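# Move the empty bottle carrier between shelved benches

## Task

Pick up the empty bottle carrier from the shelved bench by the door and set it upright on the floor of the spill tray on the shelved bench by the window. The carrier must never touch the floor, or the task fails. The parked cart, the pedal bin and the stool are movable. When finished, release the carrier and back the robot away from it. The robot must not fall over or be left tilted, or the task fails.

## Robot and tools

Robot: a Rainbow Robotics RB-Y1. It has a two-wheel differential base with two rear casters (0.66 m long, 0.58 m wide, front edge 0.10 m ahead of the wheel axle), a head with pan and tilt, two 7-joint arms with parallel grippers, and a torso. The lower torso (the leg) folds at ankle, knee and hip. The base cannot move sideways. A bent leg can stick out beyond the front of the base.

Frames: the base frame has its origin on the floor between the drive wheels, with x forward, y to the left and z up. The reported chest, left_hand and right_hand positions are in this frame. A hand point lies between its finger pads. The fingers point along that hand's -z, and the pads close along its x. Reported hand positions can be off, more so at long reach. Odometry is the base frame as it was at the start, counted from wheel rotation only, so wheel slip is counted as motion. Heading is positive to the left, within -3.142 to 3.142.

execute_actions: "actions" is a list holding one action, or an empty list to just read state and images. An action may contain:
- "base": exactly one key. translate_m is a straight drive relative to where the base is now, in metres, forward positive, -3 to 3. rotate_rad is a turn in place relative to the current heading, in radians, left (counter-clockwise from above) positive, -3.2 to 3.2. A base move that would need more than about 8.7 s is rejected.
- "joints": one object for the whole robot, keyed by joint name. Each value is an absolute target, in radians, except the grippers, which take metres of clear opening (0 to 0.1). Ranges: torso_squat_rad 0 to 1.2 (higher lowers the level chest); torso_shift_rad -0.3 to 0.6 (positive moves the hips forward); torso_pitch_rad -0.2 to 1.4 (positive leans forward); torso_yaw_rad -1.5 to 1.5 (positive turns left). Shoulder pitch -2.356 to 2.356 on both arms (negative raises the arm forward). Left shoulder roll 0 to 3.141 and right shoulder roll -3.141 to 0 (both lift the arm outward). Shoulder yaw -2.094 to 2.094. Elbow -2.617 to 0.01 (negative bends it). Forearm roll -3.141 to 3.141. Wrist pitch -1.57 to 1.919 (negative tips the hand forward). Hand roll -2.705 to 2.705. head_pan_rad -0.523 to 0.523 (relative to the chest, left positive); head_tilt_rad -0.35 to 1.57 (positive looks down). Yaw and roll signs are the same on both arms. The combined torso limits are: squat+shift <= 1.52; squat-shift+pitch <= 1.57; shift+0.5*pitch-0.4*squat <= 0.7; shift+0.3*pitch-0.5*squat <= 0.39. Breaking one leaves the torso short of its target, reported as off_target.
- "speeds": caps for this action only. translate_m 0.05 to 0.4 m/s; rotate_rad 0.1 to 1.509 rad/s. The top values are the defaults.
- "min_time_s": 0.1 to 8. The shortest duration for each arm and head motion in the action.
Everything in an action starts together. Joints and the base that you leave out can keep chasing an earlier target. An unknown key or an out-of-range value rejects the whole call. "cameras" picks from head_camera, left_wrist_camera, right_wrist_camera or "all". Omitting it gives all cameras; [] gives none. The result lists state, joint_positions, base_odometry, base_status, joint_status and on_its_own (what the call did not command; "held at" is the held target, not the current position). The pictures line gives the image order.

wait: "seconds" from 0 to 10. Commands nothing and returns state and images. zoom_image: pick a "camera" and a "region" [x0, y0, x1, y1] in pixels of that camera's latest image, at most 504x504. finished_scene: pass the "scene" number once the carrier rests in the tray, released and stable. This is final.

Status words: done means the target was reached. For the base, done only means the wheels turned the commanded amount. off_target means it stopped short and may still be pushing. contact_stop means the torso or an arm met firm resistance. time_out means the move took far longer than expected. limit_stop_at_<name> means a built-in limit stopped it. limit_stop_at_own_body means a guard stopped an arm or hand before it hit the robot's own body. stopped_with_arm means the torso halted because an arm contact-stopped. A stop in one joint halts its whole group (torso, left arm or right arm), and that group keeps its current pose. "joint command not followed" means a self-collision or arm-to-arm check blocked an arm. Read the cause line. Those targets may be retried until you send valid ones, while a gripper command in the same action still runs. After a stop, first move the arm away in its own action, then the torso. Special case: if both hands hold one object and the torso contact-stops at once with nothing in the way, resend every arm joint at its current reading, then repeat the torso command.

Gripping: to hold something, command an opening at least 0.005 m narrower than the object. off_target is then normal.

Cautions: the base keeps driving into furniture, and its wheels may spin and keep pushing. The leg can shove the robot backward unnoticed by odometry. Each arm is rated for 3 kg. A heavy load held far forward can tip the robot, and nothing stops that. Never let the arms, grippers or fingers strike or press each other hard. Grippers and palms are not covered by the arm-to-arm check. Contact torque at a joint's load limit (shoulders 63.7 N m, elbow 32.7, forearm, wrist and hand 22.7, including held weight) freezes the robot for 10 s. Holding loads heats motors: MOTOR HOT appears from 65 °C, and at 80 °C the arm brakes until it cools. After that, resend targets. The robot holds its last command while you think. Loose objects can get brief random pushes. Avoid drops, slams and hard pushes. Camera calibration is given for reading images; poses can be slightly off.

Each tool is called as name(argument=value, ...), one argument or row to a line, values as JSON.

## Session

execute_actions(
  actions=[
    {"joints":{"head_tilt_rad":0.25}},
  ],
  cameras=["head_camera"],
)

execute_actions(
  actions=[
    {"base":{"rotate_rad":1.1}},
  ],
  cameras=["head_camera"],
)

execute_actions(
  actions=[
    {"base":{"rotate_rad":1.1}},
  ],
  cameras=["head_camera"],
)

execute_actions(
  actions=[
    {"base":{"rotate_rad":1.1}},
  ],
  cameras=["head_camera"],
)

execute_actions(
  actions=[
    {"base":{"rotate_rad":1.1}},
  ],
  cameras=["head_camera"],
)

execute_actions(
  actions=[
    {"base":{"rotate_rad":1.0}},
  ],
  cameras=["head_camera"],
)

Scene clock: 0.67 s.
base_odometry: x=+0.000 y=+0.000 heading=+0.000 (m, m, rad; odometry frame)
base_status: not commanded
joint_positions: torso_squat_rad=+0.350 torso_shift_rad=-0.001 torso_pitch_rad=+0.000 torso_yaw_rad=+0.000 left_shoulder_pitch_rad=+0.001 left_shoulder_roll_rad=+0.038 left_shoulder_yaw_rad=-0.032 left_elbow_rad=-0.137 left_forearm_roll_rad=+0.044 left_wrist_pitch_rad=+0.041 left_hand_roll_rad=+0.033 left_gripper_m=+0.101 right_shoulder_pitch_rad=-0.045 right_shoulder_roll_rad=-0.024 right_shoulder_yaw_rad=-0.021 right_elbow_rad=-0.238 right_forearm_roll_rad=-0.038 right_wrist_pitch_rad=-0.051 right_hand_roll_rad=+0.004 right_gripper_m=+0.100 head_pan_rad=+0.000 head_tilt_rad=+0.250
joint_status: all done
chest: x=-0.2285 y=-0.0006 z=+1.2474 quat_wxyz=(+1.000, +0.001, +0.000, +0.000) (m; base frame)
left_hand: x=-0.1717 y=+0.2474 z=+0.5649 quat_wxyz=(+0.998, +0.016, -0.048, +0.022) (m; base frame)
right_hand: x=-0.0697 y=-0.2390 z=+0.5804 quat_wxyz=(+0.986, -0.010, -0.165, -0.018) (m; base frame)
pictures: head_camera
camera_calibration (this result's frames):
head_camera: T_world_to_cam=[[0.0208351, -0.999217, 0.0336268, -0.0462815], [-0.193023, -0.0370215, -0.980496, 1.43358], [0.980973, 0.013938, -0.193643, 0.424877], [0, 0, 0, 1]] pos_world=[-0.139115, 0.000906057, 1.48945]
Images, in order (width x height): head_camera 896x504.

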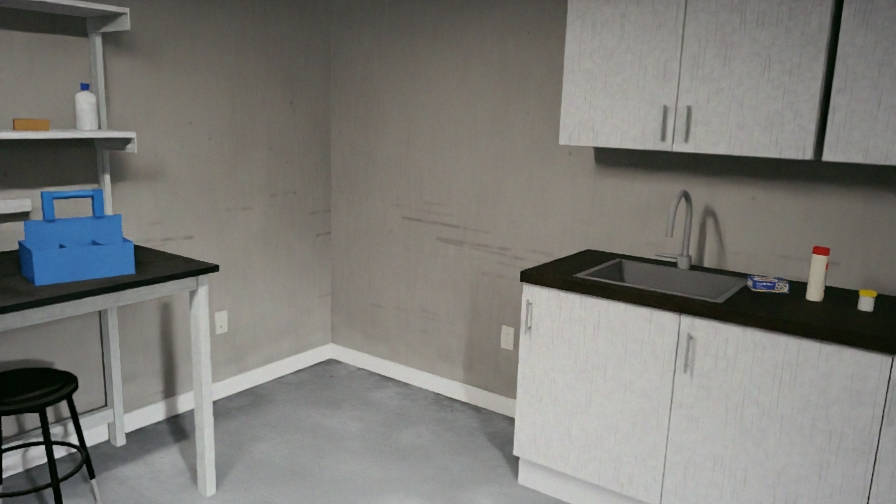

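Scene clock: 4.20 s.
base_odometry: x=+0.000 y=+0.000 heading=+1.099 (m, m, rad; odometry frame)
base_status: done
joint_positions: torso_squat_rad=+0.350 torso_shift_rad=-0.001 torso_pitch_rad=+0.000 torso_yaw_rad=+0.000 left_shoulder_pitch_rad=+0.001 left_shoulder_roll_rad=+0.038 left_shoulder_yaw_rad=-0.032 left_elbow_rad=-0.137 left_forearm_roll_rad=+0.044 left_wrist_pitch_rad=+0.041 left_hand_roll_rad=+0.033 left_gripper_m=+0.101 right_shoulder_pitch_rad=-0.045 right_shoulder_roll_rad=-0.024 right_shoulder_yaw_rad=-0.021 right_elbow_rad=-0.238 right_forearm_roll_rad=-0.038 right_wrist_pitch_rad=-0.051 right_hand_roll_rad=+0.004 right_gripper_m=+0.100 head_pan_rad=+0.000 head_tilt_rad=+0.250
joint_status: not commanded
chest: x=-0.2285 y=-0.0006 z=+1.2474 quat_wxyz=(+1.000, +0.001, +0.000, +0.000) (m; base frame)
left_hand: x=-0.1717 y=+0.2474 z=+0.5649 quat_wxyz=(+0.998, +0.016, -0.048, +0.022) (m; base frame)
right_hand: x=-0.0697 y=-0.2390 z=+0.5804 quat_wxyz=(+0.986, -0.010, -0.165, -0.018) (m; base frame)
pictures: head_camera
camera_calibration (this result's frames):
head_camera: T_world_to_cam=[[0.0208352, -0.999217, 0.0336266, -0.0462825], [-0.193023, -0.0370213, -0.980496, 1.43358], [0.980973, 0.0139381, -0.193643, 0.424877], [0, 0, 0, 1]] pos_world=[-0.139115, 0.000904683, 1.48945]
Images, in order (width x height): head_camera 896x504.

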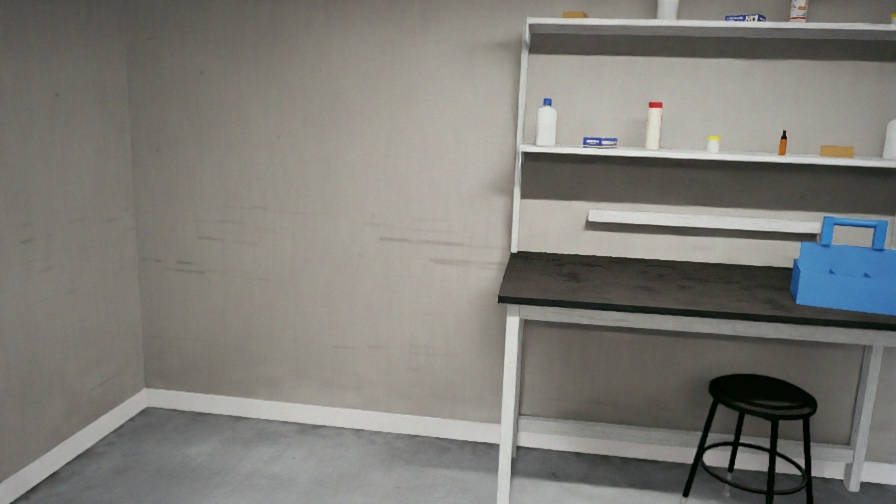

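Scene clock: 7.73 s.
base_odometry: x=+0.000 y=+0.000 heading=+2.199 (m, m, rad; odometry frame)
base_status: done
joint_positions: torso_squat_rad=+0.350 torso_shift_rad=-0.001 torso_pitch_rad=+0.000 torso_yaw_rad=+0.000 left_shoulder_pitch_rad=+0.001 left_shoulder_roll_rad=+0.038 left_shoulder_yaw_rad=-0.032 left_elbow_rad=-0.137 left_forearm_roll_rad=+0.044 left_wrist_pitch_rad=+0.041 left_hand_roll_rad=+0.033 left_gripper_m=+0.101 right_shoulder_pitch_rad=-0.045 right_shoulder_roll_rad=-0.024 right_shoulder_yaw_rad=-0.021 right_elbow_rad=-0.238 right_forearm_roll_rad=-0.038 right_wrist_pitch_rad=-0.051 right_hand_roll_rad=+0.004 right_gripper_m=+0.100 head_pan_rad=+0.000 head_tilt_rad=+0.250
joint_status: not commanded
chest: x=-0.2285 y=-0.0005 z=+1.2474 quat_wxyz=(+1.000, +0.001, +0.000, +0.000) (m; base frame)
left_hand: x=-0.1717 y=+0.2474 z=+0.5649 quat_wxyz=(+0.998, +0.016, -0.048, +0.022) (m; base frame)
right_hand: x=-0.0697 y=-0.2390 z=+0.5804 quat_wxyz=(+0.986, -0.010, -0.165, -0.018) (m; base frame)
pictures: head_camera
camera_calibration (this result's frames):
head_camera: T_world_to_cam=[[0.0208352, -0.999217, 0.0336478, -0.0462968], [-0.193023, -0.0370422, -0.980495, 1.43358], [0.980973, 0.0139341, -0.193643, 0.424877], [0, 0, 0, 1]] pos_world=[-0.139115, 0.000922073, 1.48945]
Images, in order (width x height): head_camera 896x504.

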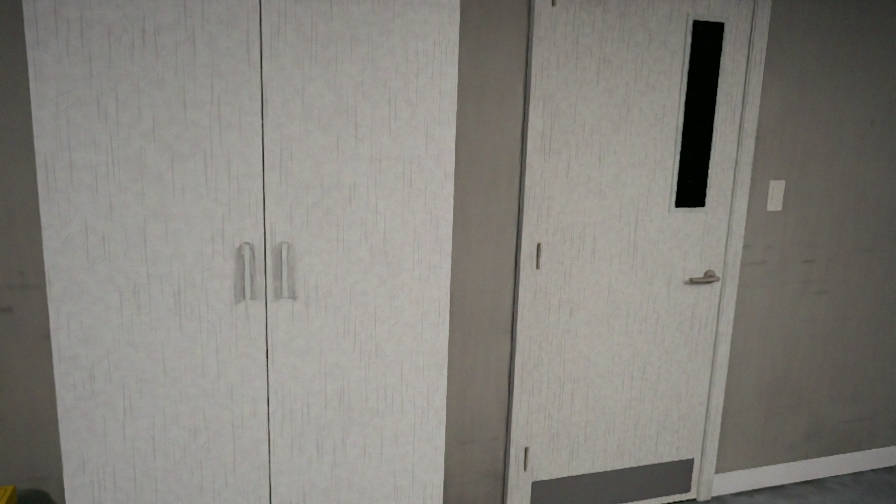

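Scene clock: 11.27 s.
base_odometry: x=+0.000 y=-0.001 heading=-2.985 (m, m, rad; odometry frame)
base_status: done
joint_positions: torso_squat_rad=+0.350 torso_shift_rad=-0.001 torso_pitch_rad=+0.000 torso_yaw_rad=+0.000 left_shoulder_pitch_rad=+0.001 left_shoulder_roll_rad=+0.038 left_shoulder_yaw_rad=-0.032 left_elbow_rad=-0.137 left_forearm_roll_rad=+0.044 left_wrist_pitch_rad=+0.041 left_hand_roll_rad=+0.033 left_gripper_m=+0.101 right_shoulder_pitch_rad=-0.045 right_shoulder_roll_rad=-0.024 right_shoulder_yaw_rad=-0.021 right_elbow_rad=-0.238 right_forearm_roll_rad=-0.038 right_wrist_pitch_rad=-0.051 right_hand_roll_rad=+0.004 right_gripper_m=+0.100 head_pan_rad=+0.000 head_tilt_rad=+0.250
joint_status: not commanded
chest: x=-0.2285 y=-0.0005 z=+1.2474 quat_wxyz=(+1.000, +0.001, +0.000, +0.000) (m; base frame)
left_hand: x=-0.1717 y=+0.2474 z=+0.5649 quat_wxyz=(+0.998, +0.016, -0.048, +0.022) (m; base frame)
right_hand: x=-0.0697 y=-0.2390 z=+0.5804 quat_wxyz=(+0.986, -0.010, -0.165, -0.018) (m; base frame)
pictures: head_camera
camera_calibration (this result's frames):
head_camera: T_world_to_cam=[[0.0208353, -0.999216, 0.0336562, -0.0463047], [-0.193022, -0.0370504, -0.980495, 1.43358], [0.980973, 0.0139325, -0.193643, 0.424876], [0, 0, 0, 1]] pos_world=[-0.139115, 0.000926594, 1.48945]
Images, in order (width x height): head_camera 896x504.

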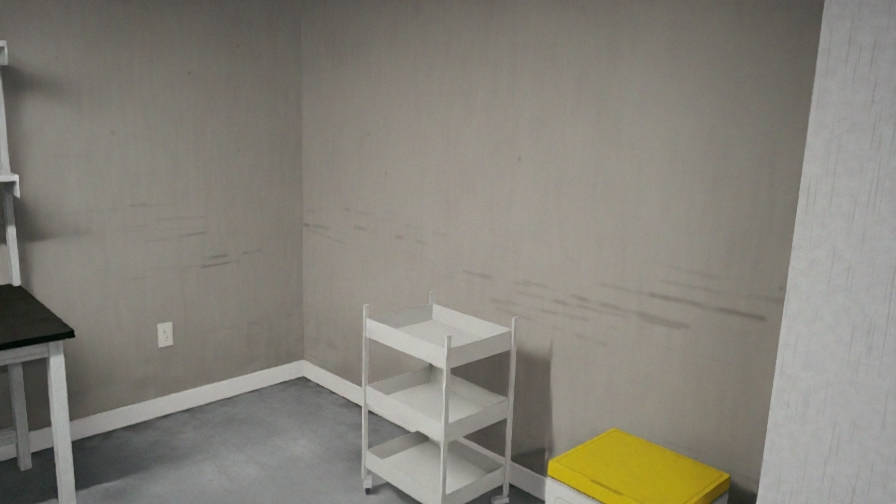

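Scene clock: 14.80 s.
base_odometry: x=+0.000 y=+0.000 heading=-1.885 (m, m, rad; odometry frame)
base_status: done
joint_positions: torso_squat_rad=+0.350 torso_shift_rad=-0.001 torso_pitch_rad=+0.000 torso_yaw_rad=+0.000 left_shoulder_pitch_rad=+0.001 left_shoulder_roll_rad=+0.038 left_shoulder_yaw_rad=-0.032 left_elbow_rad=-0.137 left_forearm_roll_rad=+0.044 left_wrist_pitch_rad=+0.041 left_hand_roll_rad=+0.033 left_gripper_m=+0.101 right_shoulder_pitch_rad=-0.045 right_shoulder_roll_rad=-0.024 right_shoulder_yaw_rad=-0.021 right_elbow_rad=-0.238 right_forearm_roll_rad=-0.038 right_wrist_pitch_rad=-0.051 right_hand_roll_rad=+0.004 right_gripper_m=+0.100 head_pan_rad=+0.000 head_tilt_rad=+0.250
joint_status: not commanded
chest: x=-0.2285 y=-0.0005 z=+1.2474 quat_wxyz=(+1.000, +0.001, +0.000, +0.000) (m; base frame)
left_hand: x=-0.1717 y=+0.2474 z=+0.5649 quat_wxyz=(+0.998, +0.016, -0.048, +0.022) (m; base frame)
right_hand: x=-0.0697 y=-0.2391 z=+0.5804 quat_wxyz=(+0.986, -0.010, -0.165, -0.018) (m; base frame)
pictures: head_camera
camera_calibration (this result's frames):
head_camera: T_world_to_cam=[[0.0208351, -0.999216, 0.0336605, -0.046309], [-0.193022, -0.0370546, -0.980494, 1.43358], [0.980973, 0.0139315, -0.193643, 0.424877], [0, 0, 0, 1]] pos_world=[-0.139115, 0.000928733, 1.48945]
Images, in order (width x height): head_camera 896x504.

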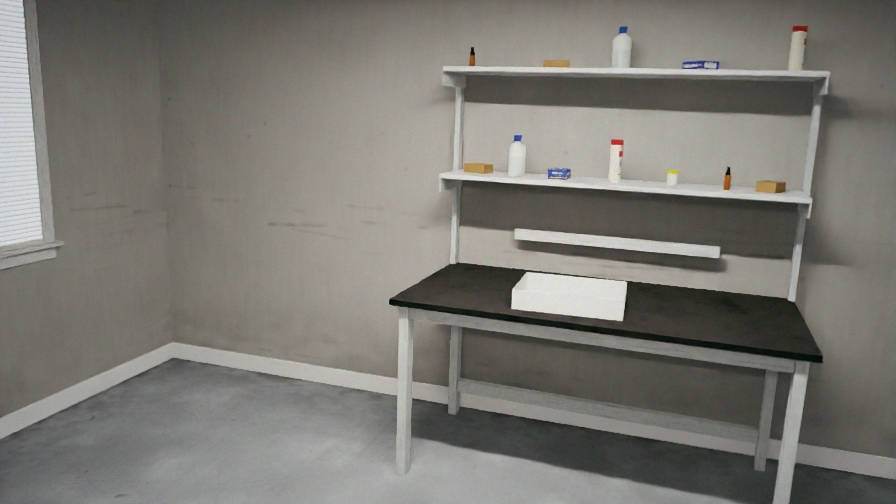

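Scene clock: 18.00 s.
base_odometry: x=+0.000 y=+0.000 heading=-0.886 (m, m, rad; odometry frame)
base_status: done
joint_positions: torso_squat_rad=+0.350 torso_shift_rad=-0.001 torso_pitch_rad=+0.000 torso_yaw_rad=+0.000 left_shoulder_pitch_rad=+0.001 left_shoulder_roll_rad=+0.038 left_shoulder_yaw_rad=-0.032 left_elbow_rad=-0.137 left_forearm_roll_rad=+0.044 left_wrist_pitch_rad=+0.041 left_hand_roll_rad=+0.033 left_gripper_m=+0.101 right_shoulder_pitch_rad=-0.045 right_shoulder_roll_rad=-0.024 right_shoulder_yaw_rad=-0.021 right_elbow_rad=-0.238 right_forearm_roll_rad=-0.038 right_wrist_pitch_rad=-0.051 right_hand_roll_rad=+0.004 right_gripper_m=+0.100 head_pan_rad=+0.000 head_tilt_rad=+0.250
joint_status: not commanded
chest: x=-0.2285 y=-0.0005 z=+1.2474 quat_wxyz=(+1.000, +0.001, +0.000, +0.000) (m; base frame)
left_hand: x=-0.1717 y=+0.2474 z=+0.5649 quat_wxyz=(+0.998, +0.016, -0.048, +0.022) (m; base frame)
right_hand: x=-0.0697 y=-0.2391 z=+0.5804 quat_wxyz=(+0.986, -0.010, -0.165, -0.018) (m; base frame)
pictures: head_camera
camera_calibration (this result's frames):
head_camera: T_world_to_cam=[[0.020835, -0.999216, 0.033661, -0.0463115], [-0.193022, -0.0370551, -0.980494, 1.43358], [0.980973, 0.0139313, -0.193643, 0.424876], [0, 0, 0, 1]] pos_world=[-0.139115, 0.000927011, 1.48945]
Images, in order (width x height): head_camera 896x504.

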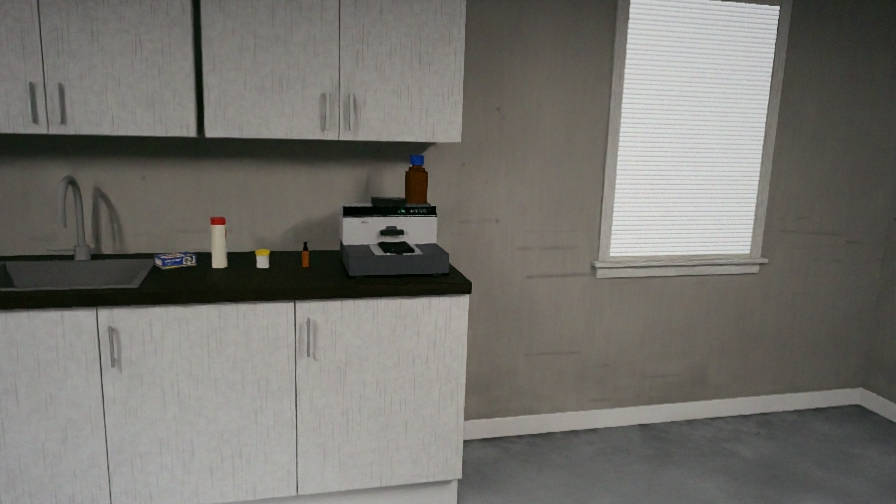

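execute_actions(
  actions=[
    {"base":{"rotate_rad":1.236}},
  ],
  cameras=[],
)

execute_actions(
  actions=[
    {"base":{"translate_m":1.3},"joints":{"head_tilt_rad":0.45,"torso_squat_rad":0.48,"right_shoulder_pitch_rad":-0.5,"right_shoulder_yaw_rad":-0.12,"right_elbow_rad":-1.7,"right_wrist_pitch_rad":0.63,"right_hand_roll_rad":1.6}},
  ],
  cameras=[],
)

execute_actions(
  actions=[
    {"base":{"rotate_rad":0.45}},
  ],
  cameras=["head_camera"],
)

Scene clock: 21.80 s.
base_odometry: x=+0.000 y=+0.000 heading=+0.350 (m, m, rad; odometry frame)
base_status: done
joint_positions: torso_squat_rad=+0.350 torso_shift_rad=-0.001 torso_pitch_rad=+0.000 torso_yaw_rad=+0.000 left_shoulder_pitch_rad=+0.001 left_shoulder_roll_rad=+0.038 left_shoulder_yaw_rad=-0.032 left_elbow_rad=-0.137 left_forearm_roll_rad=+0.044 left_wrist_pitch_rad=+0.041 left_hand_roll_rad=+0.033 left_gripper_m=+0.101 right_shoulder_pitch_rad=-0.045 right_shoulder_roll_rad=-0.024 right_shoulder_yaw_rad=-0.021 right_elbow_rad=-0.238 right_forearm_roll_rad=-0.038 right_wrist_pitch_rad=-0.051 right_hand_roll_rad=+0.004 right_gripper_m=+0.100 head_pan_rad=+0.000 head_tilt_rad=+0.250
joint_status: not commanded
chest: x=-0.2285 y=-0.0005 z=+1.2474 quat_wxyz=(+1.000, +0.001, +0.000, +0.000) (m; base frame)
left_hand: x=-0.1717 y=+0.2474 z=+0.5649 quat_wxyz=(+0.998, +0.016, -0.048, +0.022) (m; base frame)
right_hand: x=-0.0697 y=-0.2391 z=+0.5804 quat_wxyz=(+0.986, -0.010, -0.165, -0.018) (m; base frame)
pictures: none
No camera images: the call's "cameras" was empty. Leave "cameras" out to get every camera's image.

Scene clock: 26.50 s.
base_odometry: x=+1.221 y=+0.446 heading=+0.350 (m, m, rad; odometry frame)
base_status: done
joint_positions: torso_squat_rad=+0.480 torso_shift_rad=-0.001 torso_pitch_rad=+0.000 torso_yaw_rad=+0.000 left_shoulder_pitch_rad=+0.001 left_shoulder_roll_rad=+0.038 left_shoulder_yaw_rad=-0.032 left_elbow_rad=-0.137 left_forearm_roll_rad=+0.044 left_wrist_pitch_rad=+0.041 left_hand_roll_rad=+0.033 left_gripper_m=+0.101 right_shoulder_pitch_rad=-0.500 right_shoulder_roll_rad=-0.024 right_shoulder_yaw_rad=-0.120 right_elbow_rad=-1.700 right_forearm_roll_rad=-0.038 right_wrist_pitch_rad=+0.630 right_hand_roll_rad=+1.600 right_gripper_m=+0.100 head_pan_rad=+0.000 head_tilt_rad=+0.450
joint_status: all done
chest: x=-0.2284 y=-0.0005 z=+1.2108 quat_wxyz=(+1.000, +0.001, +0.000, +0.000) (m; base frame)
left_hand: x=-0.1716 y=+0.2474 z=+0.5283 quat_wxyz=(+0.998, +0.016, -0.048, +0.022) (m; base frame)
right_hand: x=+0.3828 y=-0.1875 z=+1.1717 quat_wxyz=(+0.488, -0.477, -0.509, +0.525) (m; base frame)
pictures: none
No camera images: the call's "cameras" was empty. Leave "cameras" out to get every camera's image.

Scene clock: 28.87 s.
base_odometry: x=+1.221 y=+0.446 heading=+0.800 (m, m, rad; odometry frame)
base_status: done
joint_positions: torso_squat_rad=+0.480 torso_shift_rad=-0.001 torso_pitch_rad=+0.000 torso_yaw_rad=+0.000 left_shoulder_pitch_rad=+0.001 left_shoulder_roll_rad=+0.038 left_shoulder_yaw_rad=-0.032 left_elbow_rad=-0.137 left_forearm_roll_rad=+0.044 left_wrist_pitch_rad=+0.041 left_hand_roll_rad=+0.033 left_gripper_m=+0.101 right_shoulder_pitch_rad=-0.500 right_shoulder_roll_rad=-0.024 right_shoulder_yaw_rad=-0.120 right_elbow_rad=-1.700 right_forearm_roll_rad=-0.038 right_wrist_pitch_rad=+0.630 right_hand_roll_rad=+1.600 right_gripper_m=+0.100 head_pan_rad=+0.000 head_tilt_rad=+0.450
joint_status: not commanded
chest: x=-0.2284 y=-0.0005 z=+1.2108 quat_wxyz=(+1.000, +0.001, +0.000, +0.000) (m; base frame)
left_hand: x=-0.1716 y=+0.2474 z=+0.5283 quat_wxyz=(+0.998, +0.016, -0.048, +0.022) (m; base frame)
right_hand: x=+0.3828 y=-0.1876 z=+1.1717 quat_wxyz=(+0.488, -0.477, -0.509, +0.525) (m; base frame)
pictures: head_camera
camera_calibration (this result's frames):
head_camera: T_world_to_cam=[[0.0273244, -0.999214, 0.0287154, -0.0367584], [-0.383959, -0.0370135, -0.922608, 1.27663], [0.922946, 0.0141842, -0.384668, 0.675259], [0, 0, 0, 1]] pos_world=[-0.132052, 0.000944907, 1.43863]
Images, in order (width x height): head_camera 896x504.

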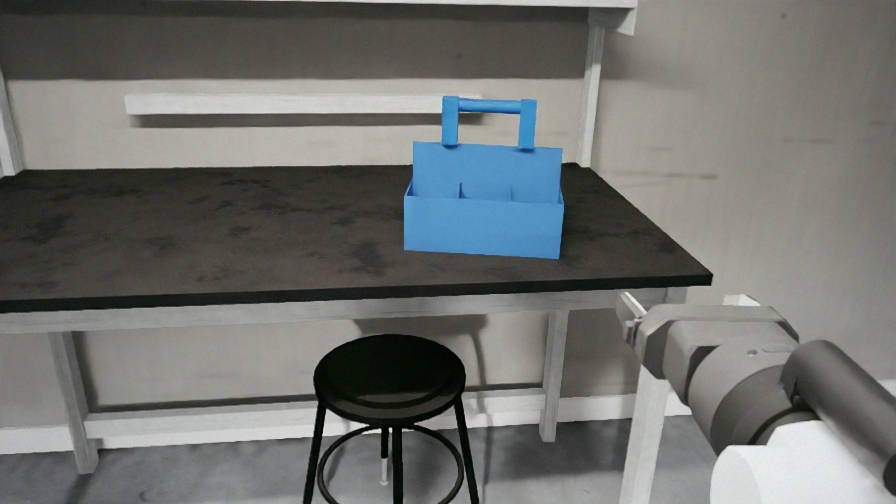

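execute_actions(
  actions=[
    {"base":{"translate_m":0.5},"joints":{"head_tilt_rad":0.6,"right_shoulder_pitch_rad":-0.9,"right_shoulder_yaw_rad":-0.25,"right_shoulder_roll_rad":-0.1,"right_elbow_rad":-1.0,"right_wrist_pitch_rad":0.33}},
  ],
  cameras=["head_camera","right_wrist_camera"],
)

Scene clock: 31.73 s.
base_odometry: x=+1.569 y=+0.805 heading=+0.801 (m, m, rad; odometry frame)
base_status: done
joint_positions: torso_squat_rad=+0.480 torso_shift_rad=-0.001 torso_pitch_rad=+0.000 torso_yaw_rad=+0.000 left_shoulder_pitch_rad=+0.001 left_shoulder_roll_rad=+0.038 left_shoulder_yaw_rad=-0.032 left_elbow_rad=-0.137 left_forearm_roll_rad=+0.044 left_wrist_pitch_rad=+0.041 left_hand_roll_rad=+0.033 left_gripper_m=+0.101 right_shoulder_pitch_rad=-0.900 right_shoulder_roll_rad=-0.100 right_shoulder_yaw_rad=-0.250 right_elbow_rad=-1.000 right_forearm_roll_rad=-0.038 right_wrist_pitch_rad=+0.330 right_hand_roll_rad=+1.600 right_gripper_m=+0.100 head_pan_rad=+0.000 head_tilt_rad=+0.600
joint_status: all done
chest: x=-0.2284 y=-0.0005 z=+1.2108 quat_wxyz=(+1.000, +0.001, +0.000, +0.000) (m; base frame)
left_hand: x=-0.1716 y=+0.2474 z=+0.5283 quat_wxyz=(+0.998, +0.016, -0.048, +0.022) (m; base frame)
right_hand: x=+0.4854 y=-0.1938 z=+1.1699 quat_wxyz=(+0.500, -0.477, -0.503, +0.519) (m; base frame)
pictures: head_camera, right_wrist_camera
camera_calibration (this result's frames):
head_camera: T_world_to_cam=[[0.0314803, -0.999211, 0.0242184, -0.029538], [-0.51757, -0.0370253, -0.854839, 1.15345], [0.855062, 0.0143759, -0.518327, 0.849786], [0, 0, 0, 1]] pos_world=[-0.128698, 0.000975747, 1.4272]
right_wrist_camera: T_world_to_cam=[[0.0767866, -0.997015, 0.00805099, -0.237844], [-0.698898, -0.0595821, -0.712735, 1.19154], [0.711087, 0.0491017, -0.701387, 0.577907], [0, 0, 0, 1]] pos_world=[0.440083, -0.194516, 1.2565]
Images, in order (width x height): head_camera 896x504, right_wrist_camera 644x364.

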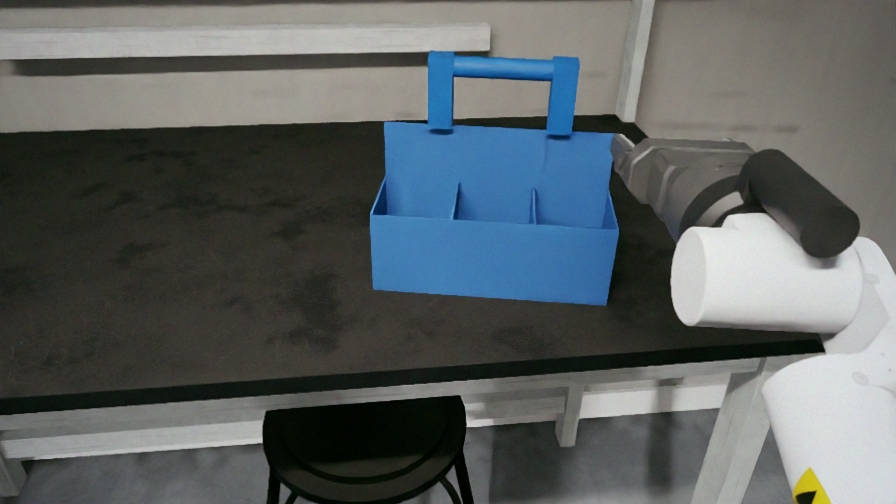

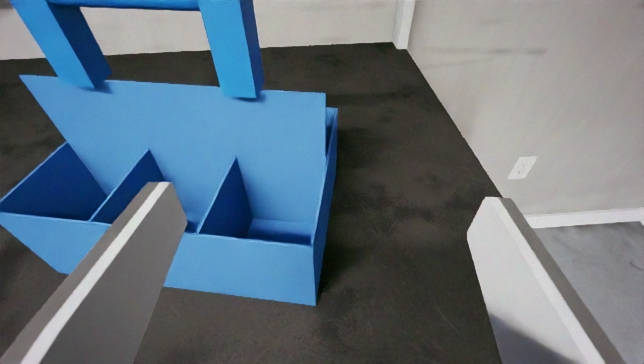

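execute_actions(
  actions=[
    {"base":{"translate_m":0.1},"joints":{"right_shoulder_roll_rad":0,"torso_squat_rad":0.54}},
  ],
  cameras=["right_wrist_camera"],
)

Scene clock: 33.57 s.
base_odometry: x=+1.639 y=+0.877 heading=+0.802 (m, m, rad; odometry frame)
base_status: done
joint_positions: torso_squat_rad=+0.540 torso_shift_rad=-0.001 torso_pitch_rad=+0.000 torso_yaw_rad=+0.000 left_shoulder_pitch_rad=+0.001 left_shoulder_roll_rad=+0.038 left_shoulder_yaw_rad=-0.032 left_elbow_rad=-0.137 left_forearm_roll_rad=+0.044 left_wrist_pitch_rad=+0.041 left_hand_roll_rad=+0.033 left_gripper_m=+0.101 right_shoulder_pitch_rad=-0.900 right_shoulder_roll_rad=+0.000 right_shoulder_yaw_rad=-0.250 right_elbow_rad=-1.000 right_forearm_roll_rad=-0.038 right_wrist_pitch_rad=+0.330 right_hand_roll_rad=+1.600 right_gripper_m=+0.100 head_pan_rad=+0.000 head_tilt_rad=+0.600
joint_status: all done
chest: x=-0.2284 y=-0.0005 z=+1.1903 quat_wxyz=(+1.000, +0.001, +0.000, +0.000) (m; base frame)
left_hand: x=-0.1716 y=+0.2474 z=+0.5078 quat_wxyz=(+0.998, +0.016, -0.048, +0.022) (m; base frame)
right_hand: x=+0.4777 y=-0.1335 z=+1.1340 quat_wxyz=(+0.502, -0.435, -0.530, +0.527) (m; base frame)
pictures: right_wrist_camera
camera_calibration (this result's frames):
right_wrist_camera: T_world_to_cam=[[0.149209, -0.987177, -0.0567312, -0.136629], [-0.71301, -0.0676632, -0.697881, 1.15305], [0.685094, 0.14458, -0.713963, 0.594633], [0, 0, 0, 1]] pos_world=[0.435143, -0.14283, 1.22149]
Images, in order (width x height): right_wrist_camera 644x364.

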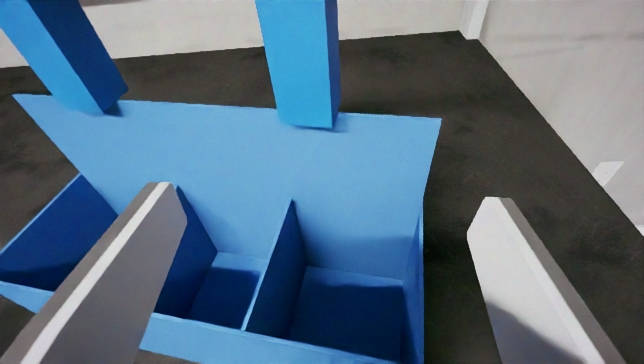

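execute_actions(
  actions=[
    {"base":{"translate_m":0.07},"joints":{"torso_squat_rad":0.48,"torso_yaw_rad":0.02}},
  ],
  cameras=["right_wrist_camera","head_camera"],
)

Scene clock: 34.80 s.
base_odometry: x=+1.687 y=+0.927 heading=+0.803 (m, m, rad; odometry frame)
base_status: done
joint_positions: torso_squat_rad=+0.480 torso_shift_rad=-0.001 torso_pitch_rad=+0.000 torso_yaw_rad=+0.020 left_shoulder_pitch_rad=+0.001 left_shoulder_roll_rad=+0.038 left_shoulder_yaw_rad=-0.032 left_elbow_rad=-0.137 left_forearm_roll_rad=+0.044 left_wrist_pitch_rad=+0.041 left_hand_roll_rad=+0.033 left_gripper_m=+0.101 right_shoulder_pitch_rad=-0.900 right_shoulder_roll_rad=+0.000 right_shoulder_yaw_rad=-0.250 right_elbow_rad=-1.000 right_forearm_roll_rad=-0.038 right_wrist_pitch_rad=+0.330 right_hand_roll_rad=+1.600 right_gripper_m=+0.100 head_pan_rad=+0.000 head_tilt_rad=+0.600
joint_status: all done
chest: x=-0.2283 y=-0.0005 z=+1.2108 quat_wxyz=(+1.000, +0.001, +0.000, +0.010) (m; base frame)
left_hand: x=-0.1766 y=+0.2485 z=+0.5282 quat_wxyz=(+0.998, +0.017, -0.048, +0.032) (m; base frame)
right_hand: x=+0.4804 y=-0.1193 z=+1.1544 quat_wxyz=(+0.496, -0.430, -0.534, +0.532) (m; base frame)
pictures: head_camera, right_wrist_camera
camera_calibration (this result's frames):
head_camera: T_world_to_cam=[[0.0515914, -0.998373, 0.0242649, -0.0249656], [-0.516901, -0.0474848, -0.854727, 1.15352], [0.854489, 0.031554, -0.51851, 0.849797], [0, 0, 0, 1]] pos_world=[-0.128597, 0.00303525, 1.42718]
right_wrist_camera: T_world_to_cam=[[0.169011, -0.983978, -0.0567621, -0.13093], [-0.711641, -0.0819831, -0.697743, 1.16759], [0.681911, 0.15832, -0.714096, 0.608623], [0, 0, 0, 1]] pos_world=[0.438007, -0.129467, 1.24186]
Images, in order (width x height): head_camera 896x504, right_wrist_camera 644x364.

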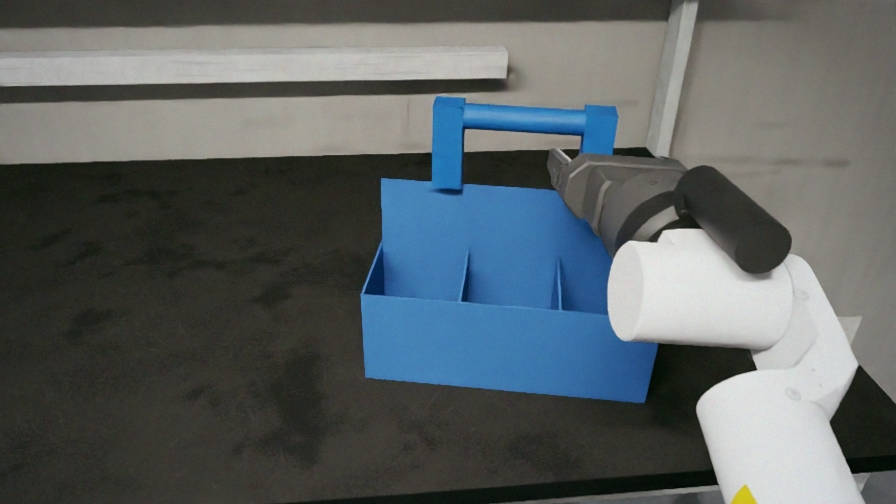

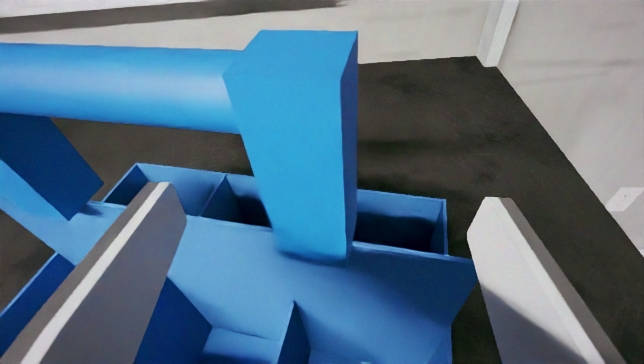

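execute_actions(
  actions=[
    {"base":{"translate_m":0.07},"joints":{"torso_yaw_rad":0.035}},
  ],
  cameras=["right_wrist_camera"],
)

execute_actions(
  actions=[
    {"joints":{"right_gripper_m":0.0}},
  ],
  cameras=["head_camera","right_wrist_camera"],
)

Scene clock: 36.70 s.
base_odometry: x=+1.736 y=+0.977 heading=+0.803 (m, m, rad; odometry frame)
base_status: done
joint_positions: torso_squat_rad=+0.480 torso_shift_rad=-0.001 torso_pitch_rad=+0.000 torso_yaw_rad=+0.035 left_shoulder_pitch_rad=+0.001 left_shoulder_roll_rad=+0.038 left_shoulder_yaw_rad=-0.032 left_elbow_rad=-0.137 left_forearm_roll_rad=+0.044 left_wrist_pitch_rad=+0.041 left_hand_roll_rad=+0.033 left_gripper_m=+0.101 right_shoulder_pitch_rad=-0.900 right_shoulder_roll_rad=+0.000 right_shoulder_yaw_rad=-0.250 right_elbow_rad=-1.000 right_forearm_roll_rad=-0.038 right_wrist_pitch_rad=+0.330 right_hand_roll_rad=+1.600 right_gripper_m=+0.100 head_pan_rad=+0.000 head_tilt_rad=+0.600
joint_status: all done
chest: x=-0.2283 y=-0.0005 z=+1.2108 quat_wxyz=(+1.000, +0.001, +0.000, +0.017) (m; base frame)
left_hand: x=-0.1803 y=+0.2492 z=+0.5283 quat_wxyz=(+0.998, +0.017, -0.047, +0.039) (m; base frame)
right_hand: x=+0.4821 y=-0.1087 z=+1.1542 quat_wxyz=(+0.492, -0.426, -0.537, +0.536) (m; base frame)
pictures: right_wrist_camera
camera_calibration (this result's frames):
right_wrist_camera: T_world_to_cam=[[0.1837, -0.981342, -0.0567716, -0.127598], [-0.710577, -0.0926646, -0.697491, 1.1676], [0.679216, 0.16847, -0.714342, 0.608344], [0, 0, 0, 1]] pos_world=[0.439913, -0.11951, 1.24171]
Images, in order (width x height): right_wrist_camera 644x364.

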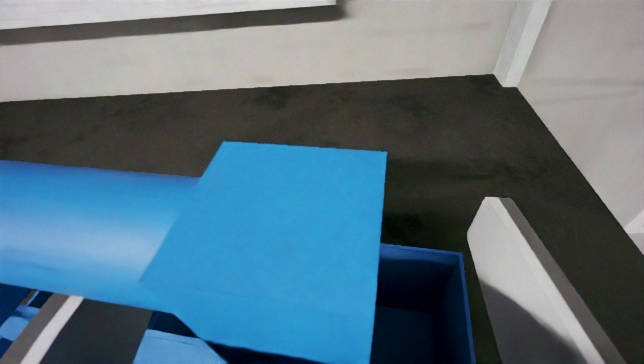

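Scene clock: 38.20 s.
base_odometry: x=+1.736 y=+0.977 heading=+0.803 (m, m, rad; odometry frame)
base_status: not commanded
joint_positions: torso_squat_rad=+0.480 torso_shift_rad=-0.001 torso_pitch_rad=+0.000 torso_yaw_rad=+0.035 left_shoulder_pitch_rad=+0.001 left_shoulder_roll_rad=+0.038 left_shoulder_yaw_rad=-0.032 left_elbow_rad=-0.137 left_forearm_roll_rad=+0.044 left_wrist_pitch_rad=+0.041 left_hand_roll_rad=+0.033 left_gripper_m=+0.101 right_shoulder_pitch_rad=-0.900 right_shoulder_roll_rad=+0.000 right_shoulder_yaw_rad=-0.250 right_elbow_rad=-1.000 right_forearm_roll_rad=-0.037 right_wrist_pitch_rad=+0.330 right_hand_roll_rad=+1.600 right_gripper_m=+0.033 head_pan_rad=+0.000 head_tilt_rad=+0.600
joint_status: right_gripper_m off_target (ended at +0.033, target +0.000)
chest: x=-0.2283 y=-0.0005 z=+1.2108 quat_wxyz=(+1.000, +0.001, +0.000, +0.017) (m; base frame)
left_hand: x=-0.1803 y=+0.2492 z=+0.5283 quat_wxyz=(+0.998, +0.017, -0.047, +0.039) (m; base frame)
right_hand: x=+0.4821 y=-0.1087 z=+1.1544 quat_wxyz=(+0.492, -0.426, -0.537, +0.536) (m; base frame)
pictures: head_camera, right_wrist_camera
camera_calibration (this result's frames):
head_camera: T_world_to_cam=[[0.06661, -0.997485, 0.0242375, -0.02153], [-0.516044, -0.0552303, -0.85478, 1.15376], [0.853968, 0.0444293, -0.518425, 0.849606], [0, 0, 0, 1]] pos_world=[-0.12871, 0.00449947, 1.42719]
right_wrist_camera: T_world_to_cam=[[0.183633, -0.981372, -0.0564641, -0.127964], [-0.710242, -0.0927502, -0.69782, 1.16792], [0.679584, 0.168246, -0.714044, 0.607965], [0, 0, 0, 1]] pos_world=[0.439844, -0.119543, 1.24189]
Images, in order (width x height): head_camera 896x504, right_wrist_camera 644x364.

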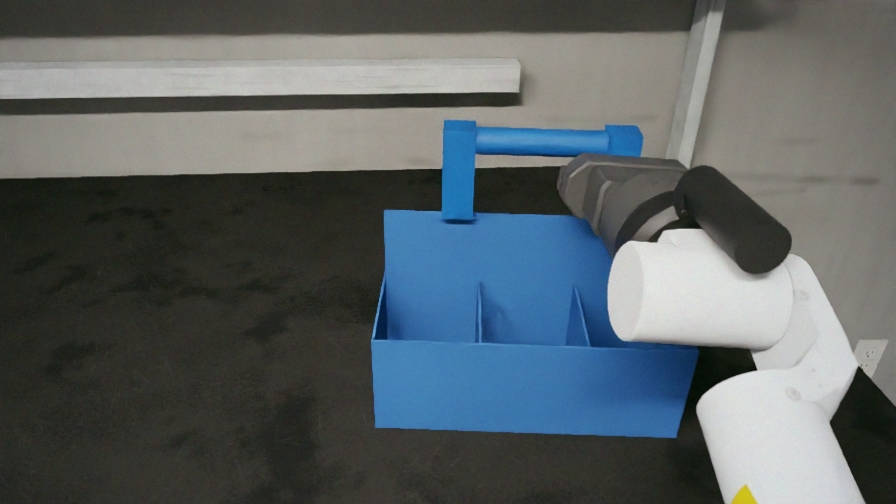

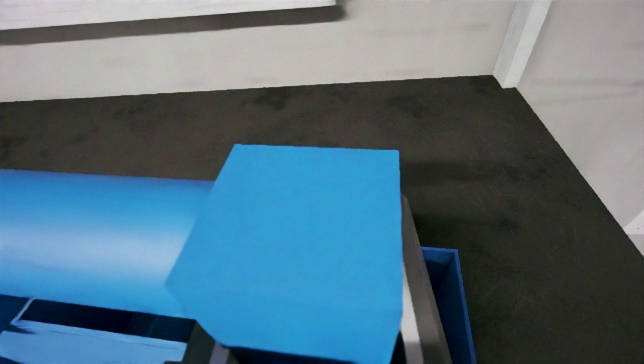

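execute_actions(
  actions=[
    {"joints":{"torso_squat_rad":0.1}},
  ],
  cameras=[],
)

execute_actions(
  actions=[
    {"base":{"translate_m":-0.8}},
  ],
  cameras=[],
)

execute_actions(
  actions=[
    {"base":{"rotate_rad":-3.1},"speeds":{"rotate_rad":0.8}},
  ],
  cameras=[],
)

execute_actions(
  actions=[
    {"base":{"translate_m":2.2},"joints":{"head_tilt_rad":0.45}},
  ],
  cameras=["head_camera"],
)

Scene clock: 40.50 s.
base_odometry: x=+1.736 y=+0.977 heading=+0.804 (m, m, rad; odometry frame)
base_status: not commanded
joint_positions: torso_squat_rad=+0.100 torso_shift_rad=-0.001 torso_pitch_rad=+0.000 torso_yaw_rad=+0.035 left_shoulder_pitch_rad=+0.001 left_shoulder_roll_rad=+0.038 left_shoulder_yaw_rad=-0.032 left_elbow_rad=-0.137 left_forearm_roll_rad=+0.044 left_wrist_pitch_rad=+0.041 left_hand_roll_rad=+0.033 left_gripper_m=+0.101 right_shoulder_pitch_rad=-0.900 right_shoulder_roll_rad=+0.000 right_shoulder_yaw_rad=-0.250 right_elbow_rad=-1.000 right_forearm_roll_rad=-0.037 right_wrist_pitch_rad=+0.330 right_hand_roll_rad=+1.600 right_gripper_m=+0.031 head_pan_rad=+0.000 head_tilt_rad=+0.600
joint_status: all done
chest: x=-0.2283 y=-0.0005 z=+1.2864 quat_wxyz=(+1.000, +0.001, +0.000, +0.017) (m; base frame)
left_hand: x=-0.1804 y=+0.2492 z=+0.6038 quat_wxyz=(+0.998, +0.017, -0.047, +0.039) (m; base frame)
right_hand: x=+0.4820 y=-0.1088 z=+1.2296 quat_wxyz=(+0.493, -0.426, -0.537, +0.536) (m; base frame)
pictures: none
No camera images: the call's "cameras" was empty. Leave "cameras" out to get every camera's image.

Scene clock: 44.40 s.
base_odometry: x=+1.181 y=+0.401 heading=+0.805 (m, m, rad; odometry frame)
base_status: done
joint_positions: torso_squat_rad=+0.100 torso_shift_rad=-0.001 torso_pitch_rad=+0.000 torso_yaw_rad=+0.035 left_shoulder_pitch_rad=+0.001 left_shoulder_roll_rad=+0.038 left_shoulder_yaw_rad=-0.032 left_elbow_rad=-0.137 left_forearm_roll_rad=+0.044 left_wrist_pitch_rad=+0.041 left_hand_roll_rad=+0.033 left_gripper_m=+0.101 right_shoulder_pitch_rad=-0.900 right_shoulder_roll_rad=+0.000 right_shoulder_yaw_rad=-0.250 right_elbow_rad=-1.000 right_forearm_roll_rad=-0.037 right_wrist_pitch_rad=+0.330 right_hand_roll_rad=+1.600 right_gripper_m=+0.031 head_pan_rad=+0.000 head_tilt_rad=+0.600
joint_status: not commanded
chest: x=-0.2285 y=-0.0005 z=+1.2864 quat_wxyz=(+1.000, +0.001, +0.000, +0.017) (m; base frame)
left_hand: x=-0.1805 y=+0.2492 z=+0.6039 quat_wxyz=(+0.998, +0.017, -0.047, +0.039) (m; base frame)
right_hand: x=+0.4819 y=-0.1088 z=+1.2296 quat_wxyz=(+0.493, -0.426, -0.537, +0.536) (m; base frame)
pictures: none
No camera images: the call's "cameras" was empty. Leave "cameras" out to get every camera's image.

Scene clock: 50.20 s.
base_odometry: x=+1.181 y=+0.401 heading=-2.295 (m, m, rad; odometry frame)
base_status: done
joint_positions: torso_squat_rad=+0.100 torso_shift_rad=-0.001 torso_pitch_rad=+0.000 torso_yaw_rad=+0.035 left_shoulder_pitch_rad=+0.001 left_shoulder_roll_rad=+0.038 left_shoulder_yaw_rad=-0.032 left_elbow_rad=-0.137 left_forearm_roll_rad=+0.044 left_wrist_pitch_rad=+0.041 left_hand_roll_rad=+0.033 left_gripper_m=+0.101 right_shoulder_pitch_rad=-0.900 right_shoulder_roll_rad=+0.000 right_shoulder_yaw_rad=-0.250 right_elbow_rad=-1.000 right_forearm_roll_rad=-0.037 right_wrist_pitch_rad=+0.330 right_hand_roll_rad=+1.600 right_gripper_m=+0.031 head_pan_rad=+0.000 head_tilt_rad=+0.600
joint_status: not commanded
chest: x=-0.2285 y=-0.0006 z=+1.2864 quat_wxyz=(+1.000, +0.001, +0.000, +0.017) (m; base frame)
left_hand: x=-0.1805 y=+0.2492 z=+0.6039 quat_wxyz=(+0.998, +0.017, -0.047, +0.039) (m; base frame)
right_hand: x=+0.4819 y=-0.1088 z=+1.2296 quat_wxyz=(+0.493, -0.426, -0.537, +0.536) (m; base frame)
pictures: none
No camera images: the call's "cameras" was empty. Leave "cameras" out to get every camera's image.

Scene clock: 57.37 s.
base_odometry: x=-0.277 y=-1.246 heading=-2.295 (m, m, rad; odometry frame)
base_status: done
joint_positions: torso_squat_rad=+0.100 torso_shift_rad=-0.001 torso_pitch_rad=+0.000 torso_yaw_rad=+0.035 left_shoulder_pitch_rad=+0.001 left_shoulder_roll_rad=+0.038 left_shoulder_yaw_rad=-0.032 left_elbow_rad=-0.137 left_forearm_roll_rad=+0.044 left_wrist_pitch_rad=+0.041 left_hand_roll_rad=+0.033 left_gripper_m=+0.101 right_shoulder_pitch_rad=-0.899 right_shoulder_roll_rad=+0.000 right_shoulder_yaw_rad=-0.250 right_elbow_rad=-1.000 right_forearm_roll_rad=-0.037 right_wrist_pitch_rad=+0.330 right_hand_roll_rad=+1.600 right_gripper_m=+0.031 head_pan_rad=+0.000 head_tilt_rad=+0.450
joint_status: all done
chest: x=-0.2284 y=-0.0006 z=+1.2864 quat_wxyz=(+1.000, +0.001, +0.000, +0.017) (m; base frame)
left_hand: x=-0.1804 y=+0.2492 z=+0.6039 quat_wxyz=(+0.998, +0.017, -0.048, +0.039) (m; base frame)
right_hand: x=+0.4820 y=-0.1089 z=+1.2295 quat_wxyz=(+0.493, -0.426, -0.537, +0.536) (m; base frame)
pictures: head_camera
camera_calibration (this result's frames):
head_camera: T_world_to_cam=[[0.0624556, -0.997635, 0.0287119, -0.0309191], [-0.382588, -0.050502, -0.922538, 1.3466], [0.921806, 0.0466328, -0.384837, 0.704301], [0, 0, 0, 1]] pos_world=[-0.132104, 0.00431653, 1.51422]
Images, in order (width x height): head_camera 896x504.

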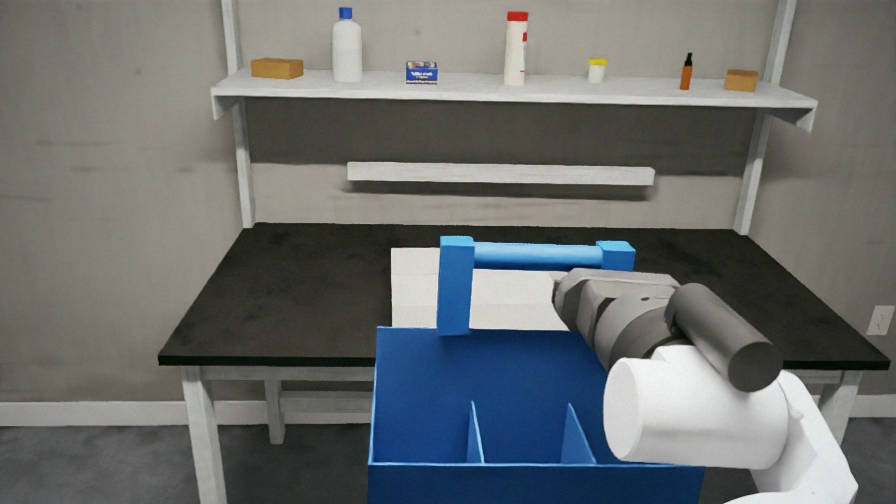

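execute_actions(
  actions=[
    {"base":{"translate_m":0.85},"joints":{"head_tilt_rad":0.85,"torso_squat_rad":0.5}},
  ],
  cameras=["head_camera"],
)

Scene clock: 61.13 s.
base_odometry: x=-0.841 y=-1.883 heading=-2.296 (m, m, rad; odometry frame)
base_status: done
joint_positions: torso_squat_rad=+0.500 torso_shift_rad=-0.001 torso_pitch_rad=+0.000 torso_yaw_rad=+0.035 left_shoulder_pitch_rad=+0.001 left_shoulder_roll_rad=+0.038 left_shoulder_yaw_rad=-0.032 left_elbow_rad=-0.137 left_forearm_roll_rad=+0.044 left_wrist_pitch_rad=+0.041 left_hand_roll_rad=+0.033 left_gripper_m=+0.101 right_shoulder_pitch_rad=-0.899 right_shoulder_roll_rad=+0.000 right_shoulder_yaw_rad=-0.250 right_elbow_rad=-1.000 right_forearm_roll_rad=-0.037 right_wrist_pitch_rad=+0.330 right_hand_roll_rad=+1.600 right_gripper_m=+0.031 head_pan_rad=+0.000 head_tilt_rad=+0.850
joint_status: all done
chest: x=-0.2283 y=-0.0005 z=+1.2042 quat_wxyz=(+1.000, +0.001, +0.000, +0.017) (m; base frame)
left_hand: x=-0.1803 y=+0.2493 z=+0.5217 quat_wxyz=(+0.998, +0.017, -0.048, +0.039) (m; base frame)
right_hand: x=+0.4820 y=-0.1088 z=+1.1473 quat_wxyz=(+0.493, -0.426, -0.537, +0.536) (m; base frame)
pictures: head_camera
camera_calibration (this result's frames):
head_camera: T_world_to_cam=[[0.0718972, -0.997292, 0.0154835, -0.0080161], [-0.71126, -0.0621471, -0.700176, 0.890717], [0.699243, 0.0393279, -0.713802, 1.08866], [0, 0, 0, 1]] pos_world=[-0.127133, 0.00454617, 1.40087]
Images, in order (width x height): head_camera 896x504.

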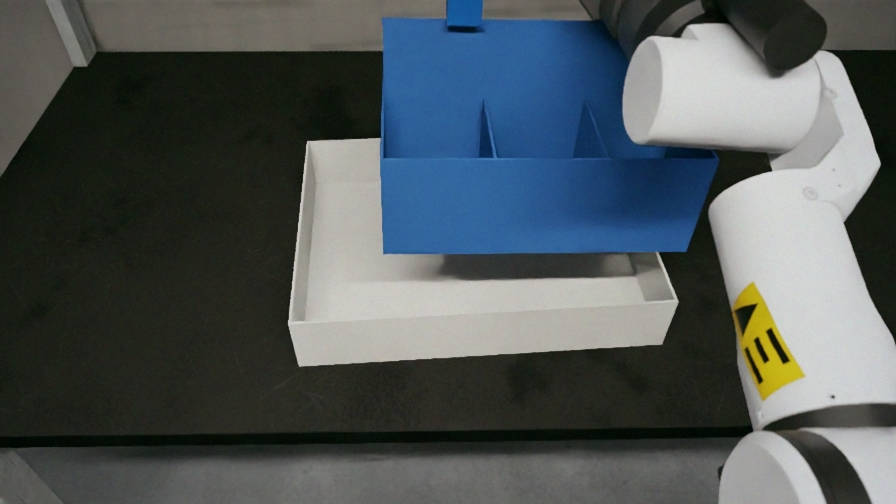

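execute_actions(
  actions=[
    {"joints":{"torso_yaw_rad":0.115}},
  ],
  cameras=[],
)

execute_actions(
  actions=[
    {"joints":{"torso_squat_rad":0.72}},
  ],
  cameras=["head_camera"],
)

Scene clock: 62.00 s.
base_odometry: x=-0.841 y=-1.883 heading=-2.296 (m, m, rad; odometry frame)
base_status: not commanded
joint_positions: torso_squat_rad=+0.500 torso_shift_rad=-0.001 torso_pitch_rad=+0.000 torso_yaw_rad=+0.115 left_shoulder_pitch_rad=+0.001 left_shoulder_roll_rad=+0.038 left_shoulder_yaw_rad=-0.032 left_elbow_rad=-0.137 left_forearm_roll_rad=+0.044 left_wrist_pitch_rad=+0.041 left_hand_roll_rad=+0.033 left_gripper_m=+0.101 right_shoulder_pitch_rad=-0.899 right_shoulder_roll_rad=+0.000 right_shoulder_yaw_rad=-0.250 right_elbow_rad=-1.000 right_forearm_roll_rad=-0.037 right_wrist_pitch_rad=+0.330 right_hand_roll_rad=+1.600 right_gripper_m=+0.031 head_pan_rad=+0.000 head_tilt_rad=+0.850
joint_status: all done
chest: x=-0.2283 y=-0.0005 z=+1.2042 quat_wxyz=(+0.998, +0.001, +0.000, +0.057) (m; base frame)
left_hand: x=-0.2004 y=+0.2523 z=+0.5217 quat_wxyz=(+0.996, +0.019, -0.047, +0.079) (m; base frame)
right_hand: x=+0.4884 y=-0.0516 z=+1.1474 quat_wxyz=(+0.471, -0.404, -0.554, +0.555) (m; base frame)
pictures: none
No camera images: the call's "cameras" was empty. Leave "cameras" out to get every camera's image.

Scene clock: 63.53 s.
base_odometry: x=-0.841 y=-1.883 heading=-2.296 (m, m, rad; odometry frame)
base_status: not commanded
joint_positions: torso_squat_rad=+0.720 torso_shift_rad=-0.001 torso_pitch_rad=+0.000 torso_yaw_rad=+0.115 left_shoulder_pitch_rad=+0.001 left_shoulder_roll_rad=+0.038 left_shoulder_yaw_rad=-0.032 left_elbow_rad=-0.137 left_forearm_roll_rad=+0.044 left_wrist_pitch_rad=+0.041 left_hand_roll_rad=+0.033 left_gripper_m=+0.101 right_shoulder_pitch_rad=-0.899 right_shoulder_roll_rad=+0.000 right_shoulder_yaw_rad=-0.250 right_elbow_rad=-1.000 right_forearm_roll_rad=-0.037 right_wrist_pitch_rad=+0.330 right_hand_roll_rad=+1.600 right_gripper_m=+0.031 head_pan_rad=+0.000 head_tilt_rad=+0.850
joint_status: all done
chest: x=-0.2284 y=-0.0005 z=+1.1162 quat_wxyz=(+0.998, +0.001, +0.000, +0.057) (m; base frame)
left_hand: x=-0.2003 y=+0.2523 z=+0.4336 quat_wxyz=(+0.996, +0.019, -0.047, +0.079) (m; base frame)
right_hand: x=+0.4883 y=-0.0516 z=+1.0595 quat_wxyz=(+0.471, -0.404, -0.554, +0.555) (m; base frame)
pictures: head_camera
camera_calibration (this result's frames):
head_camera: T_world_to_cam=[[0.151404, -0.98835, 0.0155476, 0.0114885], [-0.703763, -0.118827, -0.700427, 0.83097], [0.694115, 0.0951055, -0.713554, 1.02446], [0, 0, 0, 1]] pos_world=[-0.128028, 0.0126641, 1.31287]
Images, in order (width x height): head_camera 896x504.

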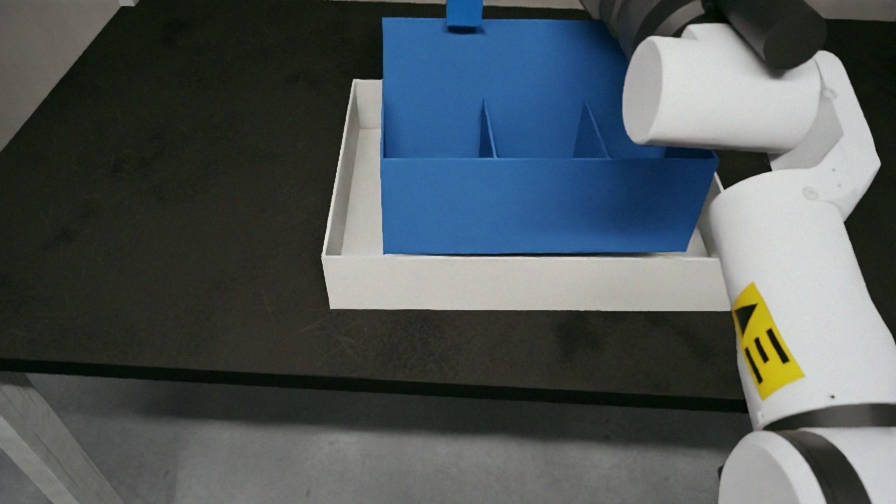

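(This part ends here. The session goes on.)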